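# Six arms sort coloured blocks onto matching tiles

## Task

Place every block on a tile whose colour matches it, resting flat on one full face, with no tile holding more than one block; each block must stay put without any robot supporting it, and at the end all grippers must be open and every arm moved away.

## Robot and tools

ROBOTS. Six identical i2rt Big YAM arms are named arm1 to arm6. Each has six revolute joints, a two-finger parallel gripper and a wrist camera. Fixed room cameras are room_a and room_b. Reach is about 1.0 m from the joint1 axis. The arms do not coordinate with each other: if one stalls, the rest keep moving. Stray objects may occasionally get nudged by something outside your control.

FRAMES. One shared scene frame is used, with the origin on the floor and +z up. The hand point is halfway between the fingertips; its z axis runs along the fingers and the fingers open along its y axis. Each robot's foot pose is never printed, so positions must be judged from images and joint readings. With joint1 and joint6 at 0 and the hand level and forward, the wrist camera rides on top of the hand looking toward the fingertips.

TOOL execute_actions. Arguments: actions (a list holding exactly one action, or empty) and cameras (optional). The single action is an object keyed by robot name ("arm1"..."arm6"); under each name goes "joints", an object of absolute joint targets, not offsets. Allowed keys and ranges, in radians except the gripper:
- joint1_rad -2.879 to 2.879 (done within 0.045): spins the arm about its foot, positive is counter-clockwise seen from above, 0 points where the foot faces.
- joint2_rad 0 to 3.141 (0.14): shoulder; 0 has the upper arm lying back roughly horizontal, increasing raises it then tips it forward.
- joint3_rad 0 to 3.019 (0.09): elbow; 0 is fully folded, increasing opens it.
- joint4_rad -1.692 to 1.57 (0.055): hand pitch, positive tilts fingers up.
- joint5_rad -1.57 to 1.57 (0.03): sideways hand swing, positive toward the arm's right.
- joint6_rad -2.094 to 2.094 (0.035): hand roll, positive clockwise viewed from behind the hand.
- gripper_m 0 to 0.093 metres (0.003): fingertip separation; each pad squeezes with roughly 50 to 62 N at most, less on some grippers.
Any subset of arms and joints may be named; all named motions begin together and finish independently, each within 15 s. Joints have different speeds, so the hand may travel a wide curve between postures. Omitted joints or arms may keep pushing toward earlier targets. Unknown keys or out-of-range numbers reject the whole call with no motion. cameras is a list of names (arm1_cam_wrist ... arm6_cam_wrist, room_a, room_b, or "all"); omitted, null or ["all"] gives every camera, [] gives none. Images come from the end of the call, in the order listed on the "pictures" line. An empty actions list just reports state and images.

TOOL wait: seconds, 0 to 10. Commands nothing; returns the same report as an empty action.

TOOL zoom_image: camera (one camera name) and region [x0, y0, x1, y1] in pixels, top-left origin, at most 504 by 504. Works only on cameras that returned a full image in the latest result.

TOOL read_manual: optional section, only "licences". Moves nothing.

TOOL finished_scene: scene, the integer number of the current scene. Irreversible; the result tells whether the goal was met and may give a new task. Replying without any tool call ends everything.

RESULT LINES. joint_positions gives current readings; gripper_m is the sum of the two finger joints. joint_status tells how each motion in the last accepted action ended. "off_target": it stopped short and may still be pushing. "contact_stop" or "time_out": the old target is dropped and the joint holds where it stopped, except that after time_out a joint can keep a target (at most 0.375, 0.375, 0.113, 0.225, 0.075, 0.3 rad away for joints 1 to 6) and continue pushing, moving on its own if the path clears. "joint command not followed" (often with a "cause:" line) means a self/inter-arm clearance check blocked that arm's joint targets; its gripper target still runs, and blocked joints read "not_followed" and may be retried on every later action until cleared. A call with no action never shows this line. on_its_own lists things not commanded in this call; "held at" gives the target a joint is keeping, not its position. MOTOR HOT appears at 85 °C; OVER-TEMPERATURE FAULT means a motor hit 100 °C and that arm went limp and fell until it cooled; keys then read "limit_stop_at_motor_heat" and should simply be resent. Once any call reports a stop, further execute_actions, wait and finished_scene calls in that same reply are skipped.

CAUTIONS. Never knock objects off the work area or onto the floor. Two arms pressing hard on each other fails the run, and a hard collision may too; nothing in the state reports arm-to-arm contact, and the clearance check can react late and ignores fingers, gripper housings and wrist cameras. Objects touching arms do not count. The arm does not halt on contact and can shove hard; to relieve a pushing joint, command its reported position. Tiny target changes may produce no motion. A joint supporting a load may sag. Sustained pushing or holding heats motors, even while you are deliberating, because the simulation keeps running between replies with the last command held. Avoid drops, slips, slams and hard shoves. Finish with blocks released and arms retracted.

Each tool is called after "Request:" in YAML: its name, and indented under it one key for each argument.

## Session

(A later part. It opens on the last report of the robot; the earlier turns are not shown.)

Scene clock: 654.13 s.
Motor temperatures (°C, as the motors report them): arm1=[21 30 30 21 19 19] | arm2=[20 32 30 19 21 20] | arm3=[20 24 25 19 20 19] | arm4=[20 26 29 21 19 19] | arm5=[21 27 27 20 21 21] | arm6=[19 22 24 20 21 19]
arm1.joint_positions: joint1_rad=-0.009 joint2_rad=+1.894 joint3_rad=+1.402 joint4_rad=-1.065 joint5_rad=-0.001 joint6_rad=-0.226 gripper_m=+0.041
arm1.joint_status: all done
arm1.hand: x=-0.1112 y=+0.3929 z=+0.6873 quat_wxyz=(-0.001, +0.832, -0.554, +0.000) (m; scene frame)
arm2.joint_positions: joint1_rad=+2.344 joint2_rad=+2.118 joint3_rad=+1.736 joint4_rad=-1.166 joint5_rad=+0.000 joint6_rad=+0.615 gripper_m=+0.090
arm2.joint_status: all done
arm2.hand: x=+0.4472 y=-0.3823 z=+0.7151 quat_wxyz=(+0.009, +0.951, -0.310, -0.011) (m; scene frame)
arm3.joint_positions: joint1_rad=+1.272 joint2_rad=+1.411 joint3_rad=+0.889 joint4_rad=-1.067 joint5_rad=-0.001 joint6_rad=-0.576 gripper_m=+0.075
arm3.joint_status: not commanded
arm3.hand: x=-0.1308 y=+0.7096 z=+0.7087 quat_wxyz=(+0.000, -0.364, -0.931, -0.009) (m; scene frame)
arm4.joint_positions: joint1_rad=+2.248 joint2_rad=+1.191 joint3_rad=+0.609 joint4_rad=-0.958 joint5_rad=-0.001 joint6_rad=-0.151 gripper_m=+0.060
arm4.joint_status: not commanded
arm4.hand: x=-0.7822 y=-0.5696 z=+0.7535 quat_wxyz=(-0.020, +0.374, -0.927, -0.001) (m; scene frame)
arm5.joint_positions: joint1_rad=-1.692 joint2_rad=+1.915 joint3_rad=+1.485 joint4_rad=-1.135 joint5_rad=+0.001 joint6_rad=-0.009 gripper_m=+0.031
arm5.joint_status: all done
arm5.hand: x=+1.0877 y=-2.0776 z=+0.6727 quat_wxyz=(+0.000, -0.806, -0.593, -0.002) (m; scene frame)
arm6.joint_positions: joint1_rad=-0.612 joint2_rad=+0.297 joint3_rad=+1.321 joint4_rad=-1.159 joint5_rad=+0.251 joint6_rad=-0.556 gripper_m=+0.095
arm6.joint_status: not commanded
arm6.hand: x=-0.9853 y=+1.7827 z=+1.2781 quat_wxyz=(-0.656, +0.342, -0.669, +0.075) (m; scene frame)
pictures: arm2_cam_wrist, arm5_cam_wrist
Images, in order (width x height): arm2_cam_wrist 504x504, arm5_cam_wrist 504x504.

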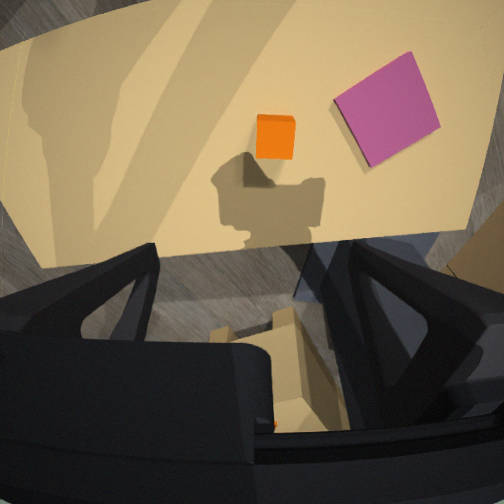

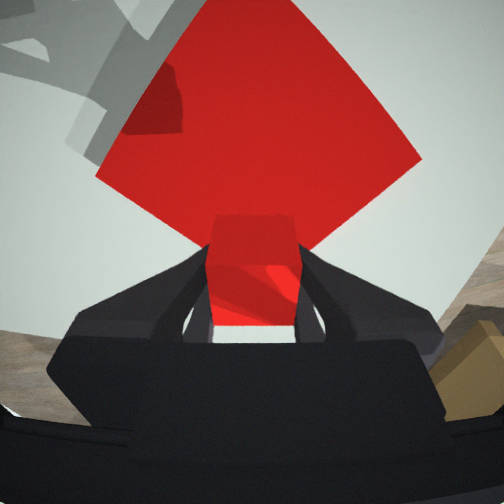

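Request:
execute_actions:
  actions:
    - {"arm1":{"joints":{"joint1_rad":-1.1}},"arm2":{"joints":{"joint1_rad":2.32,"joint2_rad":2.55,"joint3_rad":1.69,"joint4_rad":-0.668,"joint6_rad":0.645}},"arm5":{"joints":{"joint2_rad":2.0,"joint4_rad":-1.02}}}
  cameras: ["arm2_cam_wrist","arm5_cam_wrist"]

Scene clock: 674.33 s.
Motor temperatures (°C, as the motors report them): arm1=[21 30 31 21 19 19] | arm2=[20 33 30 19 21 20] | arm3=[20 23 25 19 20 19] | arm4=[20 26 29 21 19 19] | arm5=[21 27 27 20 21 21] | arm6=[19 22 24 20 21 19]
arm1.joint_positions: joint1_rad=-1.109 joint2_rad=+1.894 joint3_rad=+1.402 joint4_rad=-1.065 joint5_rad=+0.001 joint6_rad=-0.225 gripper_m=+0.041
arm1.joint_status: all done
arm1.hand: x=+0.4194 y=+0.1804 z=+0.6911 quat_wxyz=(-0.005, +0.419, -0.908, +0.005) (m; scene frame)
arm2.joint_positions: joint1_rad=+2.327 joint2_rad=+2.581 joint3_rad=+1.668 joint4_rad=-0.683 joint5_rad=-0.002 joint6_rad=+0.638 gripper_m=+0.090
arm2.joint_status: all done
arm2.hand: x=+0.4772 y=-0.3757 z=+0.4110 quat_wxyz=(+0.002, +0.945, -0.328, +0.012) (m; scene frame)
arm3.joint_positions: joint1_rad=+1.272 joint2_rad=+1.411 joint3_rad=+0.889 joint4_rad=-1.067 joint5_rad=-0.001 joint6_rad=-0.576 gripper_m=+0.075
arm3.joint_status: not commanded
arm3.hand: x=-0.1308 y=+0.7096 z=+0.7087 quat_wxyz=(+0.000, -0.364, -0.931, -0.009) (m; scene frame)
arm4.joint_positions: joint1_rad=+2.248 joint2_rad=+1.191 joint3_rad=+0.609 joint4_rad=-0.958 joint5_rad=-0.001 joint6_rad=-0.151 gripper_m=+0.060
arm4.joint_status: not commanded
arm4.hand: x=-0.7822 y=-0.5696 z=+0.7535 quat_wxyz=(-0.020, +0.374, -0.927, -0.001) (m; scene frame)
arm5.joint_positions: joint1_rad=-1.692 joint2_rad=+2.021 joint3_rad=+1.482 joint4_rad=-1.034 joint5_rad=+0.001 joint6_rad=-0.009 gripper_m=+0.031
arm5.joint_status: all done
arm5.hand: x=+1.0844 y=-2.0892 z=+0.6135 quat_wxyz=(+0.002, -0.805, -0.593, -0.006) (m; scene frame)
arm6.joint_positions: joint1_rad=-0.612 joint2_rad=+0.297 joint3_rad=+1.321 joint4_rad=-1.159 joint5_rad=+0.251 joint6_rad=-0.556 gripper_m=+0.095
arm6.joint_status: not commanded
arm6.hand: x=-0.9853 y=+1.7827 z=+1.2781 quat_wxyz=(-0.656, +0.342, -0.669, +0.075) (m; scene frame)
pictures: arm2_cam_wrist, arm5_cam_wrist
Images, in order (width x height): arm2_cam_wrist 504x504, arm5_cam_wrist 504x504.

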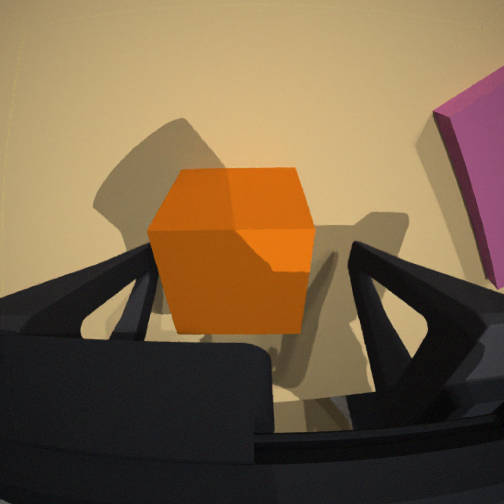

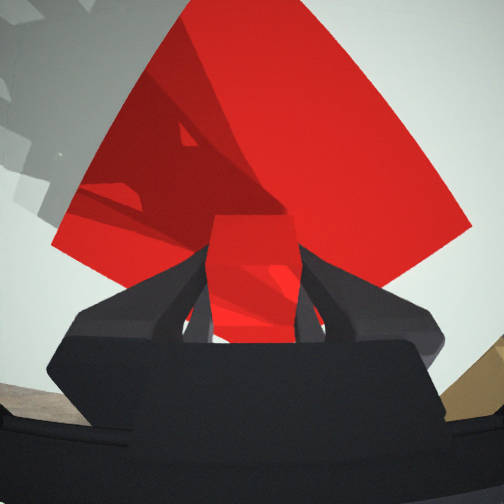

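Request:
execute_actions:
  actions:
    - {"arm2":{"joints":{"gripper_m":0.038}},"arm5":{"joints":{"gripper_m":0.06}}}
  cameras: ["arm2_cam_wrist","arm5_cam_wrist"]

Scene clock: 679.33 s.
Motor temperatures (°C, as the motors report them): arm1=[21 30 31 21 19 19] | arm2=[20 33 30 19 21 20] | arm3=[20 23 25 19 20 19] | arm4=[20 26 29 21 19 19] | arm5=[21 27 27 20 21 21] | arm6=[19 22 24 20 21 19]
arm1.joint_positions: joint1_rad=-1.109 joint2_rad=+1.894 joint3_rad=+1.402 joint4_rad=-1.065 joint5_rad=+0.001 joint6_rad=-0.225 gripper_m=+0.041
arm1.joint_status: not commanded
arm1.hand: x=+0.4194 y=+0.1804 z=+0.6911 quat_wxyz=(-0.005, +0.419, -0.908, +0.005) (m; scene frame)
arm2.joint_positions: joint1_rad=+2.327 joint2_rad=+2.581 joint3_rad=+1.668 joint4_rad=-0.682 joint5_rad=-0.002 joint6_rad=+0.638 gripper_m=+0.048
arm2.joint_status: gripper_m off_target (ended at +0.048, target +0.038)
arm2.hand: x=+0.4770 y=-0.3757 z=+0.4110 quat_wxyz=(+0.002, +0.945, -0.328, +0.011) (m; scene frame)
arm3.joint_positions: joint1_rad=+1.272 joint2_rad=+1.411 joint3_rad=+0.889 joint4_rad=-1.067 joint5_rad=-0.001 joint6_rad=-0.576 gripper_m=+0.075
arm3.joint_status: not commanded
arm3.hand: x=-0.1308 y=+0.7096 z=+0.7087 quat_wxyz=(+0.000, -0.364, -0.931, -0.009) (m; scene frame)
arm4.joint_positions: joint1_rad=+2.248 joint2_rad=+1.191 joint3_rad=+0.609 joint4_rad=-0.958 joint5_rad=-0.001 joint6_rad=-0.151 gripper_m=+0.060
arm4.joint_status: not commanded
arm4.hand: x=-0.7822 y=-0.5696 z=+0.7535 quat_wxyz=(-0.020, +0.374, -0.927, -0.001) (m; scene frame)
arm5.joint_positions: joint1_rad=-1.692 joint2_rad=+2.021 joint3_rad=+1.482 joint4_rad=-1.034 joint5_rad=+0.001 joint6_rad=-0.009 gripper_m=+0.060
arm5.joint_status: all done
arm5.hand: x=+1.0844 y=-2.0892 z=+0.6135 quat_wxyz=(+0.002, -0.805, -0.593, -0.006) (m; scene frame)
arm6.joint_positions: joint1_rad=-0.612 joint2_rad=+0.297 joint3_rad=+1.321 joint4_rad=-1.159 joint5_rad=+0.251 joint6_rad=-0.556 gripper_m=+0.095
arm6.joint_status: not commanded
arm6.hand: x=-0.9853 y=+1.7827 z=+1.2781 quat_wxyz=(-0.656, +0.342, -0.669, +0.075) (m; scene frame)
pictures: arm2_cam_wrist, arm5_cam_wrist
Images, in order (width x height): arm2_cam_wrist 504x504, arm5_cam_wrist 504x504.

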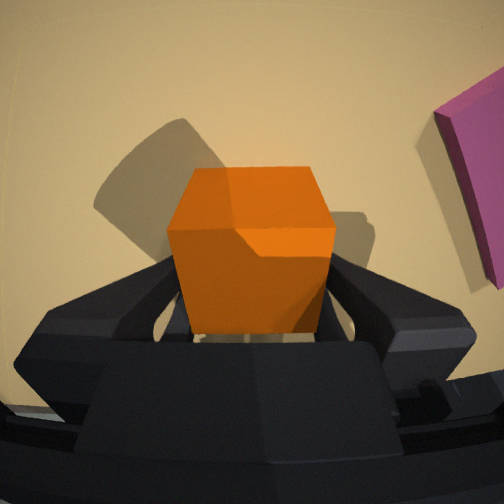

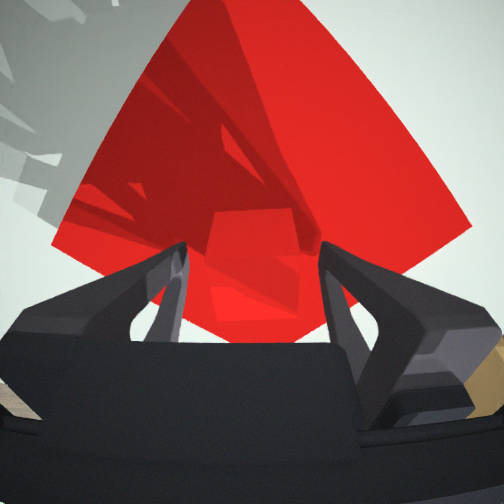

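Request:
execute_actions:
  actions:
    - {"arm2":{"joints":{"joint1_rad":-0.95,"joint2_rad":1.95,"joint3_rad":1.62,"joint4_rad":-1.25,"joint6_rad":-0.49}},"arm5":{"joints":{"joint2_rad":1.72,"joint4_rad":-1.33}}}
  cameras: ["arm2_cam_wrist","arm5_cam_wrist"]

Scene clock: 694.70 s.
Motor temperatures (°C, as the motors report them): arm1=[21 30 31 21 19 19] | arm2=[20 34 30 19 21 20] | arm3=[20 23 25 19 20 19] | arm4=[20 25 29 21 19 19] | arm5=[21 28 27 20 21 21] | arm6=[19 22 24 20 21 19]
arm1.joint_positions: joint1_rad=-1.109 joint2_rad=+1.894 joint3_rad=+1.402 joint4_rad=-1.065 joint5_rad=+0.001 joint6_rad=-0.225 gripper_m=+0.041
arm1.joint_status: not commanded
arm1.hand: x=+0.4194 y=+0.1804 z=+0.6911 quat_wxyz=(-0.005, +0.419, -0.908, +0.005) (m; scene frame)
arm2.joint_positions: joint1_rad=-0.961 joint2_rad=+1.956 joint3_rad=+1.621 joint4_rad=-1.236 joint5_rad=+0.001 joint6_rad=-0.480 gripper_m=+0.048
arm2.joint_status: all done
arm2.hand: x=+1.6627 y=-0.4957 z=+0.7657 quat_wxyz=(+0.003, +0.151, -0.989, +0.005) (m; scene frame)
arm3.joint_positions: joint1_rad=+1.272 joint2_rad=+1.411 joint3_rad=+0.889 joint4_rad=-1.067 joint5_rad=-0.001 joint6_rad=-0.576 gripper_m=+0.075
arm3.joint_status: not commanded
arm3.hand: x=-0.1308 y=+0.7096 z=+0.7087 quat_wxyz=(+0.000, -0.364, -0.931, -0.009) (m; scene frame)
arm4.joint_positions: joint1_rad=+2.248 joint2_rad=+1.191 joint3_rad=+0.609 joint4_rad=-0.958 joint5_rad=-0.001 joint6_rad=-0.151 gripper_m=+0.060
arm4.joint_status: not commanded
arm4.hand: x=-0.7822 y=-0.5696 z=+0.7535 quat_wxyz=(-0.020, +0.374, -0.927, -0.001) (m; scene frame)
arm5.joint_positions: joint1_rad=-1.692 joint2_rad=+1.732 joint3_rad=+1.479 joint4_rad=-1.315 joint5_rad=+0.001 joint6_rad=-0.009 gripper_m=+0.060
arm5.joint_status: all done
arm5.hand: x=+1.1003 y=-2.0379 z=+0.7660 quat_wxyz=(+0.001, -0.805, -0.593, -0.004) (m; scene frame)
arm6.joint_positions: joint1_rad=-0.612 joint2_rad=+0.297 joint3_rad=+1.321 joint4_rad=-1.159 joint5_rad=+0.251 joint6_rad=-0.556 gripper_m=+0.095
arm6.joint_status: not commanded
arm6.hand: x=-0.9853 y=+1.7827 z=+1.2781 quat_wxyz=(-0.656, +0.342, -0.669, +0.075) (m; scene frame)
pictures: arm2_cam_wrist, arm5_cam_wrist
Images, in order (width x height): arm2_cam_wrist 504x504, arm5_cam_wrist 504x504.

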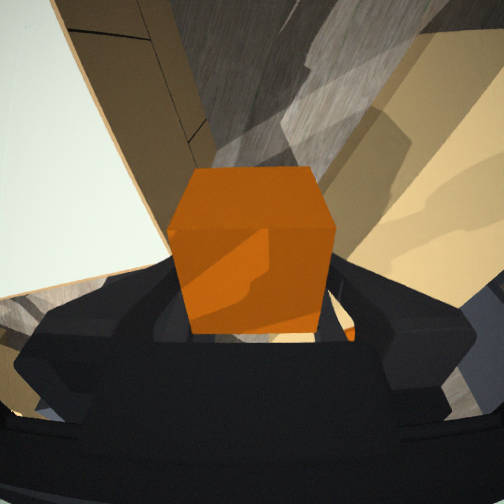

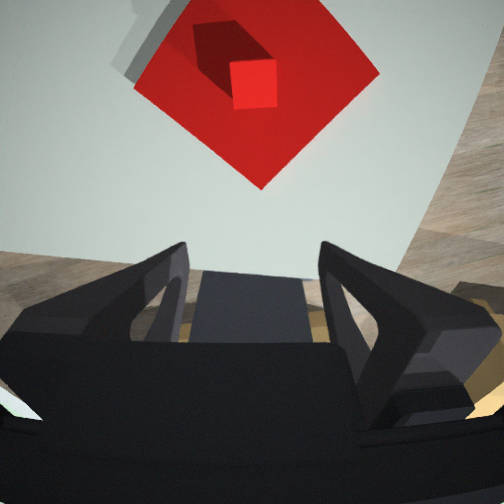

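Request:
execute_actions:
  actions:
    - {"arm1":{"joints":{"joint1_rad":-1.927,"joint2_rad":2.31,"joint3_rad":1.48,"joint4_rad":-0.72}},"arm2":{"joints":{"joint1_rad":-2.09,"joint2_rad":2.40,"joint3_rad":1.535,"joint4_rad":-0.67,"joint6_rad":-0.505}}}
  cameras: ["arm1_cam_wrist","arm2_cam_wrist"]

Scene clock: 705.70 s.
Motor temperatures (°C, as the motors report them): arm1=[21 30 31 21 19 19] | arm2=[20 33 30 19 21 20] | arm3=[20 23 25 19 20 19] | arm4=[20 25 29 21 19 19] | arm5=[21 27 27 20 21 21] | arm6=[19 22 24 20 21 19]
arm1.joint_positions: joint1_rad=-1.924 joint2_rad=+2.310 joint3_rad=+1.475 joint4_rad=-0.726 joint5_rad=+0.002 joint6_rad=-0.225 gripper_m=+0.041
arm1.joint_status: all done
arm1.hand: x=+0.5583 y=-0.2501 z=+0.4905 quat_wxyz=(-0.006, +0.025, -1.000, +0.007) (m; scene frame)
arm2.joint_positions: joint1_rad=-2.100 joint2_rad=+2.432 joint3_rad=+1.535 joint4_rad=-0.680 joint5_rad=+0.003 joint6_rad=-0.496 gripper_m=+0.048
arm2.joint_status: all done
arm2.hand: x=+1.2306 y=-0.9656 z=+0.4686 quat_wxyz=(+0.003, -0.399, -0.917, +0.004) (m; scene frame)
arm3.joint_positions: joint1_rad=+1.272 joint2_rad=+1.411 joint3_rad=+0.889 joint4_rad=-1.067 joint5_rad=-0.001 joint6_rad=-0.576 gripper_m=+0.075
arm3.joint_status: not commanded
arm3.hand: x=-0.1308 y=+0.7096 z=+0.7087 quat_wxyz=(+0.000, -0.364, -0.931, -0.009) (m; scene frame)
arm4.joint_positions: joint1_rad=+2.248 joint2_rad=+1.191 joint3_rad=+0.609 joint4_rad=-0.958 joint5_rad=-0.001 joint6_rad=-0.151 gripper_m=+0.060
arm4.joint_status: not commanded
arm4.hand: x=-0.7822 y=-0.5696 z=+0.7535 quat_wxyz=(-0.020, +0.374, -0.927, -0.001) (m; scene frame)
arm5.joint_positions: joint1_rad=-1.692 joint2_rad=+1.732 joint3_rad=+1.479 joint4_rad=-1.315 joint5_rad=+0.001 joint6_rad=-0.009 gripper_m=+0.060
arm5.joint_status: not commanded
arm5.hand: x=+1.1003 y=-2.0379 z=+0.7660 quat_wxyz=(+0.001, -0.805, -0.593, -0.004) (m; scene frame)
arm6.joint_positions: joint1_rad=-0.612 joint2_rad=+0.297 joint3_rad=+1.321 joint4_rad=-1.159 joint5_rad=+0.251 joint6_rad=-0.556 gripper_m=+0.095
arm6.joint_status: not commanded
arm6.hand: x=-0.9853 y=+1.7827 z=+1.2781 quat_wxyz=(-0.656, +0.342, -0.669, +0.075) (m; scene frame)
pictures: arm1_cam_wrist, arm2_cam_wrist
Images, in order (width x height): arm1_cam_wrist 504x504, arm2_cam_wrist 504x504.

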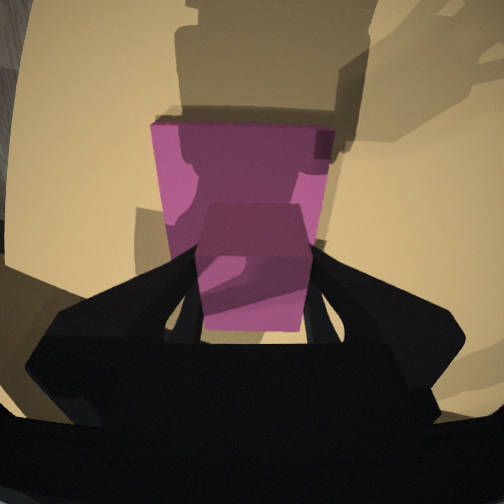

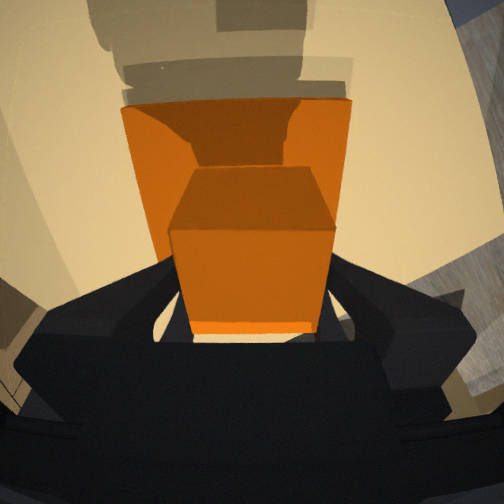

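Request:
execute_actions:
  actions:
    - {"arm1":{"joints":{"joint1_rad":-1.912,"joint2_rad":2.41,"joint4_rad":-0.64}},"arm2":{"joints":{"joint2_rad":2.51,"joint4_rad":-0.605}}}
  cameras: ["arm1_cam_wrist","arm2_cam_wrist"]

Scene clock: 716.50 s.
Motor temperatures (°C, as the motors report them): arm1=[21 30 30 21 19 19] | arm2=[20 34 29 19 21 20] | arm3=[20 23 25 19 20 19] | arm4=[20 25 29 21 19 19] | arm5=[21 27 27 20 21 21] | arm6=[19 22 24 20 21 19]
arm1.joint_positions: joint1_rad=-1.921 joint2_rad=+2.412 joint3_rad=+1.475 joint4_rad=-0.647 joint5_rad=+0.001 joint6_rad=-0.224 gripper_m=+0.041
arm1.joint_status: all done
arm1.hand: x=+0.5450 y=-0.2470 z=+0.4331 quat_wxyz=(+0.006, +0.026, -1.000, +0.005) (m; scene frame)
arm2.joint_positions: joint1_rad=-2.100 joint2_rad=+2.512 joint3_rad=+1.533 joint4_rad=-0.615 joint5_rad=+0.002 joint6_rad=-0.498 gripper_m=+0.048
arm2.joint_status: all done
arm2.hand: x=+1.2269 y=-0.9512 z=+0.4226 quat_wxyz=(+0.008, -0.398, -0.917, -0.004) (m; scene frame)
arm3.joint_positions: joint1_rad=+1.272 joint2_rad=+1.411 joint3_rad=+0.889 joint4_rad=-1.067 joint5_rad=-0.001 joint6_rad=-0.576 gripper_m=+0.075
arm3.joint_status: not commanded
arm3.hand: x=-0.1308 y=+0.7096 z=+0.7087 quat_wxyz=(+0.000, -0.364, -0.931, -0.009) (m; scene frame)
arm4.joint_positions: joint1_rad=+2.248 joint2_rad=+1.191 joint3_rad=+0.609 joint4_rad=-0.958 joint5_rad=-0.001 joint6_rad=-0.151 gripper_m=+0.060
arm4.joint_status: not commanded
arm4.hand: x=-0.7822 y=-0.5696 z=+0.7535 quat_wxyz=(-0.020, +0.374, -0.927, -0.001) (m; scene frame)
arm5.joint_positions: joint1_rad=-1.692 joint2_rad=+1.732 joint3_rad=+1.479 joint4_rad=-1.315 joint5_rad=+0.001 joint6_rad=-0.009 gripper_m=+0.060
arm5.joint_status: not commanded
arm5.hand: x=+1.1003 y=-2.0379 z=+0.7660 quat_wxyz=(+0.001, -0.805, -0.593, -0.004) (m; scene frame)
arm6.joint_positions: joint1_rad=-0.612 joint2_rad=+0.297 joint3_rad=+1.321 joint4_rad=-1.159 joint5_rad=+0.251 joint6_rad=-0.556 gripper_m=+0.095
arm6.joint_status: not commanded
arm6.hand: x=-0.9853 y=+1.7827 z=+1.2781 quat_wxyz=(-0.656, +0.342, -0.669, +0.075) (m; scene frame)
pictures: arm1_cam_wrist, arm2_cam_wrist
Images, in order (width x height): arm1_cam_wrist 504x504, arm2_cam_wrist 504x504.

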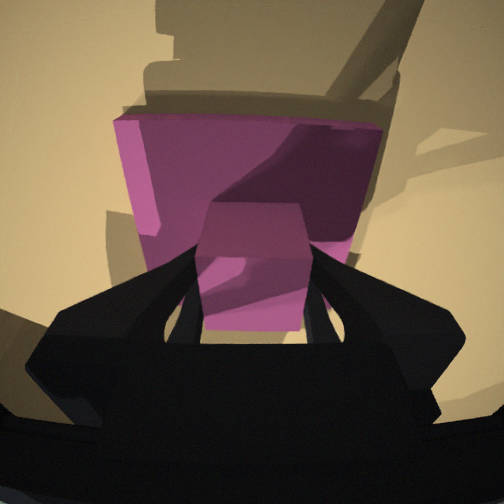

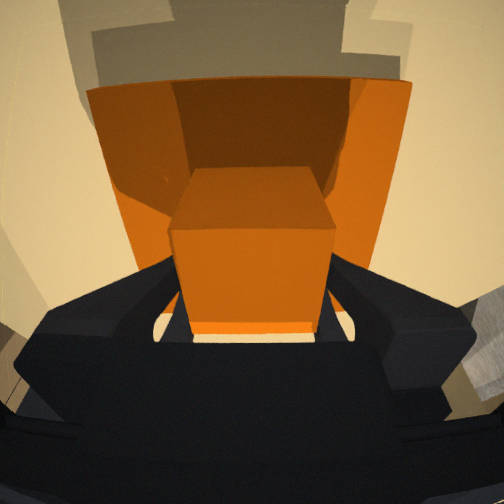

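Both blocks are touching their tiles. Releasing them, then lifting the arms.

Request:
execute_actions:
  actions:
    - {"arm1":{"joints":{"gripper_m":0.072}},"arm2":{"joints":{"gripper_m":0.078}}}
  cameras: ["arm1_cam_wrist","arm2_cam_wrist"]

Request:
execute_actions:
  actions:
    - {"arm1":{"joints":{"joint2_rad":2.1,"joint4_rad":-0.95}},"arm2":{"joints":{"joint2_rad":2.2,"joint4_rad":-0.92}}}

Scene clock: 720.10 s.
Motor temperatures (°C, as the motors report them): arm1=[21 30 30 21 19 19] | arm2=[20 33 29 19 21 20] | arm3=[20 23 25 19 20 19] | arm4=[20 25 29 21 19 19] | arm5=[21 27 27 20 21 21] | arm6=[19 22 24 20 21 19]
arm1.joint_positions: joint1_rad=-1.921 joint2_rad=+2.412 joint3_rad=+1.475 joint4_rad=-0.647 joint5_rad=+0.001 joint6_rad=-0.224 gripper_m=+0.072
arm1.joint_status: all done
arm1.hand: x=+0.5450 y=-0.2470 z=+0.4331 quat_wxyz=(+0.006, +0.026, -1.000, +0.005) (m; scene frame)
arm2.joint_positions: joint1_rad=-2.100 joint2_rad=+2.512 joint3_rad=+1.533 joint4_rad=-0.615 joint5_rad=+0.002 joint6_rad=-0.498 gripper_m=+0.078
arm2.joint_status: all done
arm2.hand: x=+1.2269 y=-0.9512 z=+0.4226 quat_wxyz=(+0.008, -0.398, -0.917, -0.004) (m; scene frame)
arm3.joint_positions: joint1_rad=+1.272 joint2_rad=+1.411 joint3_rad=+0.889 joint4_rad=-1.067 joint5_rad=-0.001 joint6_rad=-0.576 gripper_m=+0.075
arm3.joint_status: not commanded
arm3.hand: x=-0.1308 y=+0.7096 z=+0.7087 quat_wxyz=(+0.000, -0.364, -0.931, -0.009) (m; scene frame)
arm4.joint_positions: joint1_rad=+2.248 joint2_rad=+1.191 joint3_rad=+0.609 joint4_rad=-0.958 joint5_rad=-0.001 joint6_rad=-0.151 gripper_m=+0.060
arm4.joint_status: not commanded
arm4.hand: x=-0.7822 y=-0.5696 z=+0.7535 quat_wxyz=(-0.020, +0.374, -0.927, -0.001) (m; scene frame)
arm5.joint_positions: joint1_rad=-1.692 joint2_rad=+1.732 joint3_rad=+1.479 joint4_rad=-1.315 joint5_rad=+0.001 joint6_rad=-0.009 gripper_m=+0.060
arm5.joint_status: not commanded
arm5.hand: x=+1.1003 y=-2.0379 z=+0.7660 quat_wxyz=(+0.001, -0.805, -0.593, -0.004) (m; scene frame)
arm6.joint_positions: joint1_rad=-0.612 joint2_rad=+0.297 joint3_rad=+1.321 joint4_rad=-1.159 joint5_rad=+0.251 joint6_rad=-0.556 gripper_m=+0.095
arm6.joint_status: not commanded
arm6.hand: x=-0.9853 y=+1.7827 z=+1.2781 quat_wxyz=(-0.656, +0.342, -0.669, +0.075) (m; scene frame)
pictures: arm1_cam_wrist, arm2_cam_wrist
Images, in order (width x height): arm1_cam_wrist 504x504, arm2_cam_wrist 504x504.

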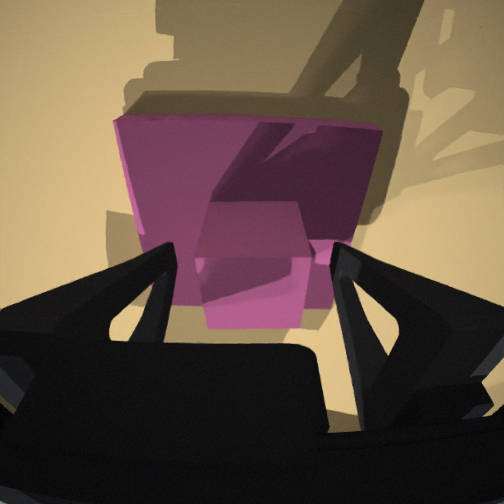

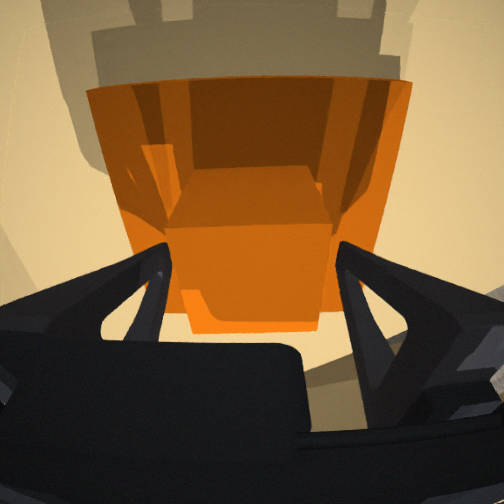

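Scene clock: 721.53 s.
Motor temperatures (°C, as the motors report them): arm1=[21 30 30 21 19 19] | arm2=[20 33 29 19 21 20] | arm3=[20 23 25 19 20 19] | arm4=[20 25 29 21 19 19] | arm5=[21 27 27 20 21 21] | arm6=[19 22 24 20 21 19]
arm1.joint_positions: joint1_rad=-1.921 joint2_rad=+2.094 joint3_rad=+1.474 joint4_rad=-0.943 joint5_rad=+0.001 joint6_rad=-0.224 gripper_m=+0.072
arm1.joint_status: all done
arm1.hand: x=+0.5551 y=-0.2469 z=+0.6117 quat_wxyz=(-0.005, +0.026, -1.000, +0.007) (m; scene frame)
arm2.joint_positions: joint1_rad=-2.100 joint2_rad=+2.185 joint3_rad=+1.523 joint4_rad=-0.906 joint5_rad=+0.002 joint6_rad=-0.498 gripper_m=+0.078
arm2.joint_status: all done
arm2.hand: x=+1.2333 y=-0.9712 z=+0.6075 quat_wxyz=(+0.000, -0.398, -0.917, +0.007) (m; scene frame)
arm3.joint_positions: joint1_rad=+1.272 joint2_rad=+1.411 joint3_rad=+0.889 joint4_rad=-1.067 joint5_rad=-0.001 joint6_rad=-0.576 gripper_m=+0.075
arm3.joint_status: not commanded
arm3.hand: x=-0.1308 y=+0.7096 z=+0.7087 quat_wxyz=(+0.000, -0.364, -0.931, -0.009) (m; scene frame)
arm4.joint_positions: joint1_rad=+2.248 joint2_rad=+1.191 joint3_rad=+0.609 joint4_rad=-0.958 joint5_rad=-0.001 joint6_rad=-0.151 gripper_m=+0.060
arm4.joint_status: not commanded
arm4.hand: x=-0.7822 y=-0.5696 z=+0.7535 quat_wxyz=(-0.020, +0.374, -0.927, -0.001) (m; scene frame)
arm5.joint_positions: joint1_rad=-1.692 joint2_rad=+1.732 joint3_rad=+1.479 joint4_rad=-1.315 joint5_rad=+0.001 joint6_rad=-0.009 gripper_m=+0.060
arm5.joint_status: not commanded
arm5.hand: x=+1.1003 y=-2.0379 z=+0.7660 quat_wxyz=(+0.001, -0.805, -0.593, -0.004) (m; scene frame)
arm6.joint_positions: joint1_rad=-0.612 joint2_rad=+0.297 joint3_rad=+1.321 joint4_rad=-1.159 joint5_rad=+0.251 joint6_rad=-0.556 gripper_m=+0.095
arm6.joint_status: not commanded
arm6.hand: x=-0.9853 y=+1.7827 z=+1.2781 quat_wxyz=(-0.656, +0.342, -0.669, +0.075) (m; scene frame)
pictures: arm1_cam_wrist, arm2_cam_wrist, arm3_cam_wrist, arm4_cam_wrist, arm5_cam_wrist, arm6_cam_wrist, room_a, room_b
Images, in order (width x height): arm1_cam_wrist 504x504, arm2_cam_wrist 504x504, arm3_cam_wrist 504x504, arm4_cam_wrist 504x504, arm5_cam_wrist 504x504, arm6_cam_wrist 504x504, room_a 504x504, room_b 504x504.

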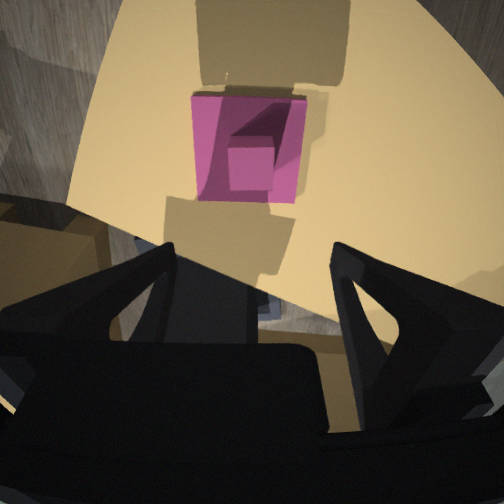

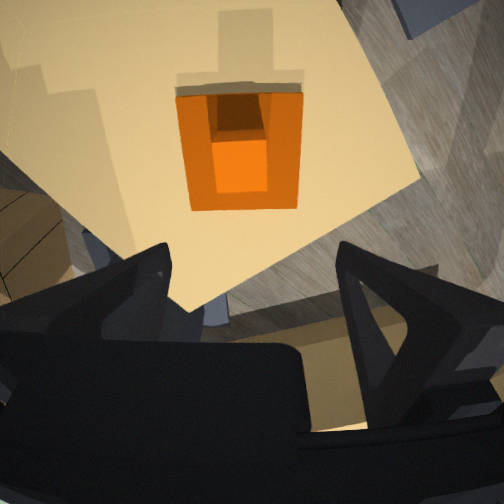

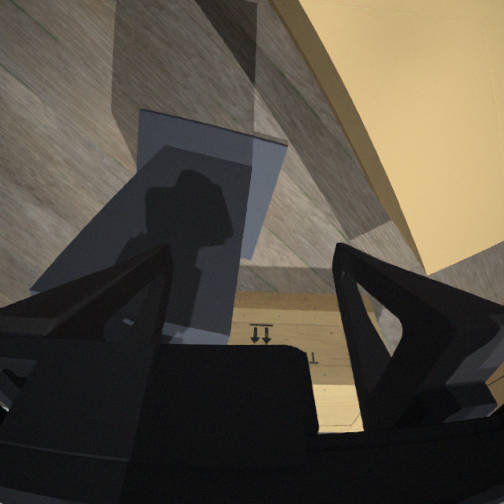

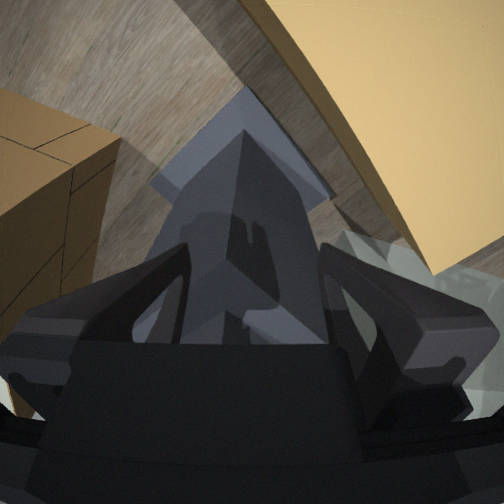

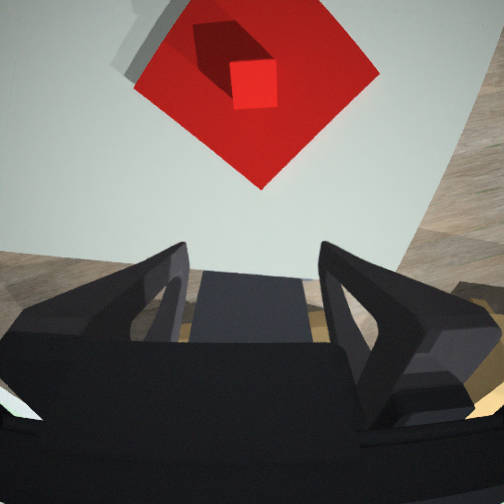

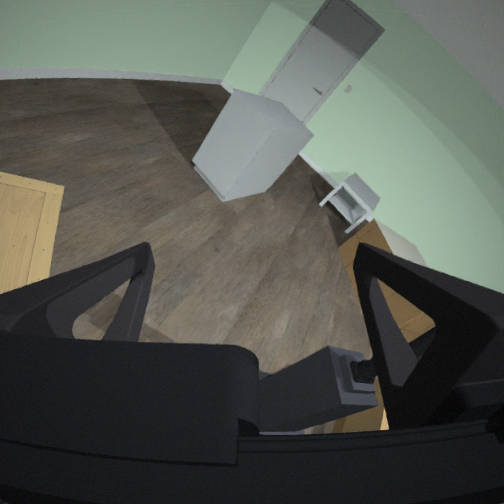

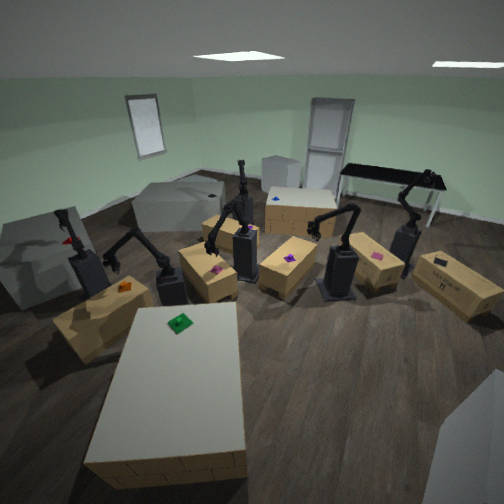

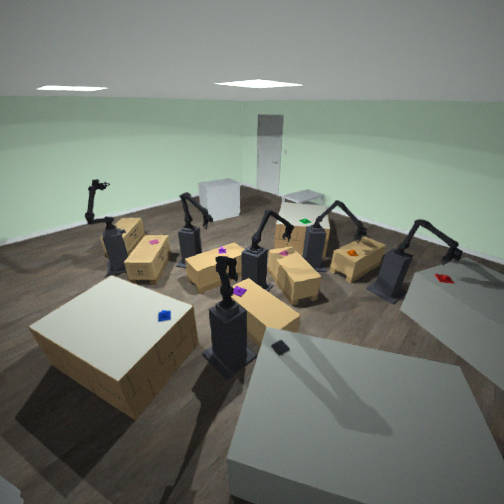

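Request:
execute_actions:
  actions: []

Scene clock: 726.10 s.
Motor temperatures (°C, as the motors report them): arm1=[21 30 30 21 19 19] | arm2=[20 33 29 19 21 20] | arm3=[20 23 25 19 20 19] | arm4=[20 25 29 21 19 19] | arm5=[21 27 27 20 21 21] | arm6=[19 22 24 20 21 19]
arm1.joint_positions: joint1_rad=-1.921 joint2_rad=+2.094 joint3_rad=+1.474 joint4_rad=-0.943 joint5_rad=+0.001 joint6_rad=-0.224 gripper_m=+0.072
arm1.joint_status: all done
arm1.hand: x=+0.5551 y=-0.2469 z=+0.6117 quat_wxyz=(-0.005, +0.026, -1.000, +0.007) (m; scene frame)
arm2.joint_positions: joint1_rad=-2.100 joint2_rad=+2.185 joint3_rad=+1.523 joint4_rad=-0.906 joint5_rad=+0.002 joint6_rad=-0.498 gripper_m=+0.078
arm2.joint_status: all done
arm2.hand: x=+1.2333 y=-0.9712 z=+0.6075 quat_wxyz=(+0.000, -0.398, -0.917, +0.007) (m; scene frame)
arm3.joint_positions: joint1_rad=+1.272 joint2_rad=+1.411 joint3_rad=+0.889 joint4_rad=-1.067 joint5_rad=-0.001 joint6_rad=-0.576 gripper_m=+0.075
arm3.joint_status: not commanded
arm3.hand: x=-0.1308 y=+0.7096 z=+0.7087 quat_wxyz=(+0.000, -0.364, -0.931, -0.009) (m; scene frame)
arm4.joint_positions: joint1_rad=+2.248 joint2_rad=+1.191 joint3_rad=+0.609 joint4_rad=-0.958 joint5_rad=-0.001 joint6_rad=-0.151 gripper_m=+0.060
arm4.joint_status: not commanded
arm4.hand: x=-0.7822 y=-0.5696 z=+0.7535 quat_wxyz=(-0.020, +0.374, -0.927, -0.001) (m; scene frame)
arm5.joint_positions: joint1_rad=-1.692 joint2_rad=+1.732 joint3_rad=+1.479 joint4_rad=-1.315 joint5_rad=+0.001 joint6_rad=-0.009 gripper_m=+0.060
arm5.joint_status: not commanded
arm5.hand: x=+1.1003 y=-2.0379 z=+0.7660 quat_wxyz=(+0.001, -0.805, -0.593, -0.004) (m; scene frame)
arm6.joint_positions: joint1_rad=-0.612 joint2_rad=+0.297 joint3_rad=+1.321 joint4_rad=-1.159 joint5_rad=+0.251 joint6_rad=-0.556 gripper_m=+0.095
arm6.joint_status: not commanded
arm6.hand: x=-0.9853 y=+1.7827 z=+1.2781 quat_wxyz=(-0.656, +0.342, -0.669, +0.075) (m; scene frame)
pictures: arm1_cam_wrist, arm2_cam_wrist, arm3_cam_wrist, arm4_cam_wrist, arm5_cam_wrist, arm6_cam_wrist, room_a, room_b
Images, in order (width x height): arm1_cam_wrist 504x504, arm2_cam_wrist 504x504, arm3_cam_wrist 504x504, arm4_cam_wrist 504x504, arm5_cam_wrist 504x504, arm6_cam_wrist 504x504, room_a 504x504, room_b 504x504.

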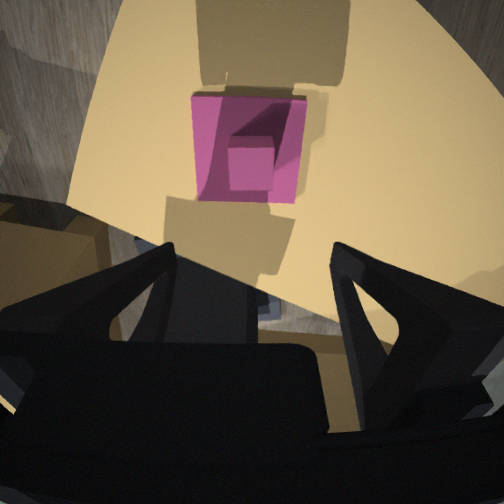

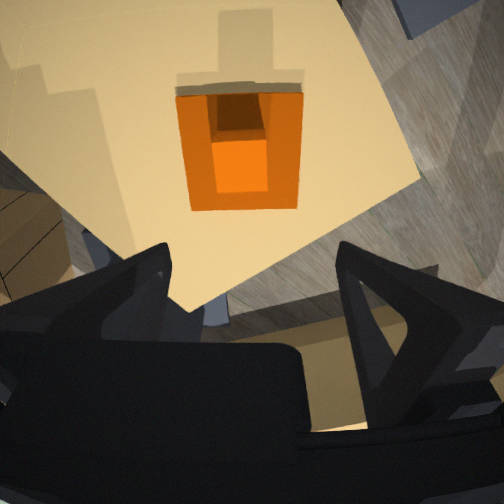

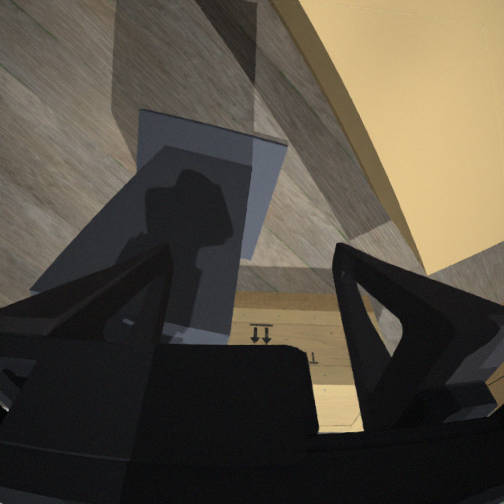

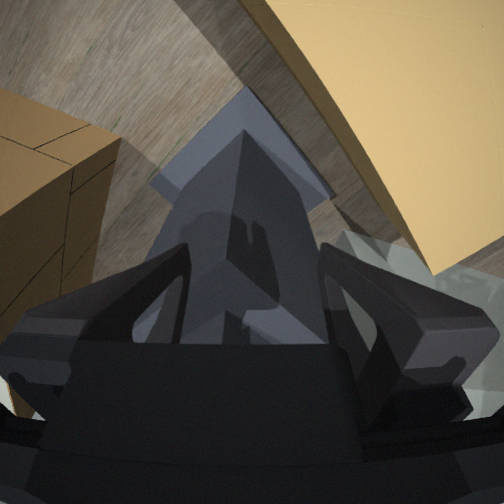

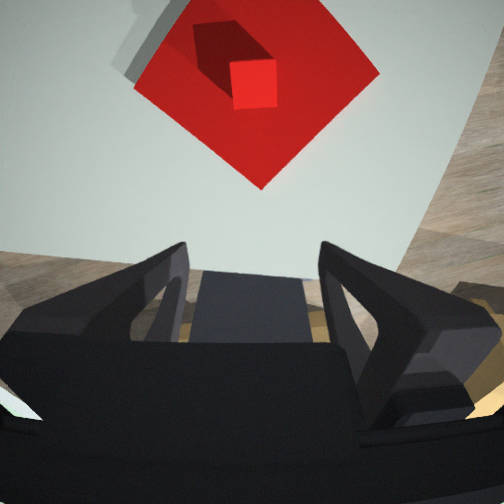

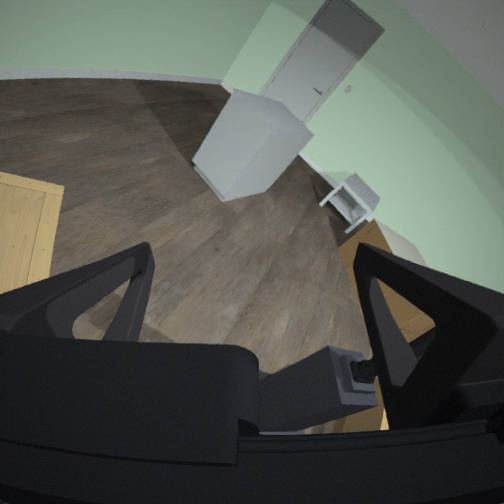

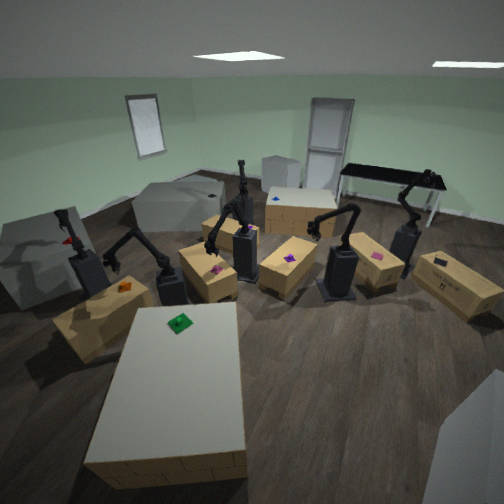

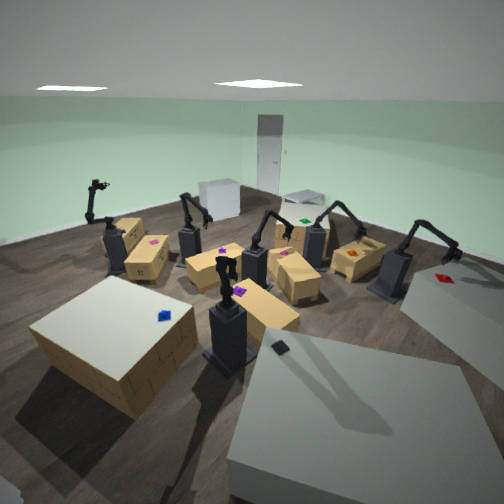

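Request:
zoom_image:
  camera: "room_b"
  region: [130, 230, 310, 370]

Request:
zoom_image:
  camera: "room_a"
  region: [140, 180, 480, 350]

Region (130, 230, 310, 370) of room_b's 504x504 image, scaled by 2.800, with more detail than that image has.

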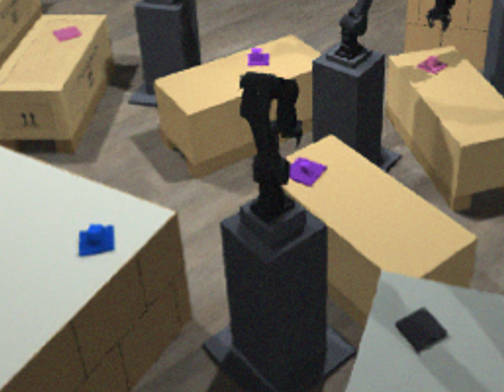

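Region (140, 180, 480, 350) of room_a's 504x504 image, scaled by 1.482, with more detail than that image has.

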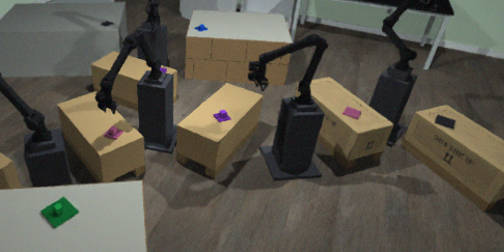

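Request:
zoom_image:
  camera: "room_b"
  region: [145, 300, 185, 330]

Request:
zoom_image:
  camera: "room_a"
  region: [260, 188, 300, 212]

Region (145, 300, 185, 330) of room_b's 504x504 image, scaled by 12.600, with more detail than that image has; it fills the top 378 rows of this view, and the rest is white.

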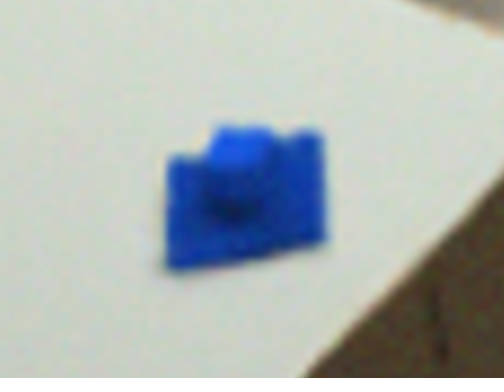

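Region (260, 188, 300, 212) of room_a's 504x504 image, scaled by 12.600, with more detail than that image has; it fills the top 302 rows of this view, and the rest is white.

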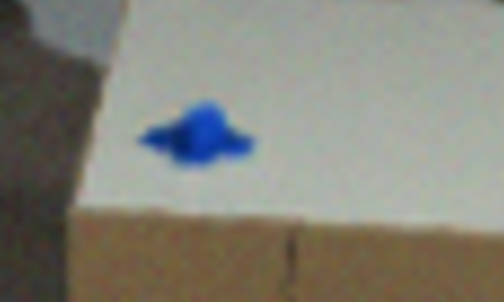

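All blocks sit on their tiles and every arm is clear.

Request:
finished_scene:
  scene: 2

The scene is finished: the task was done.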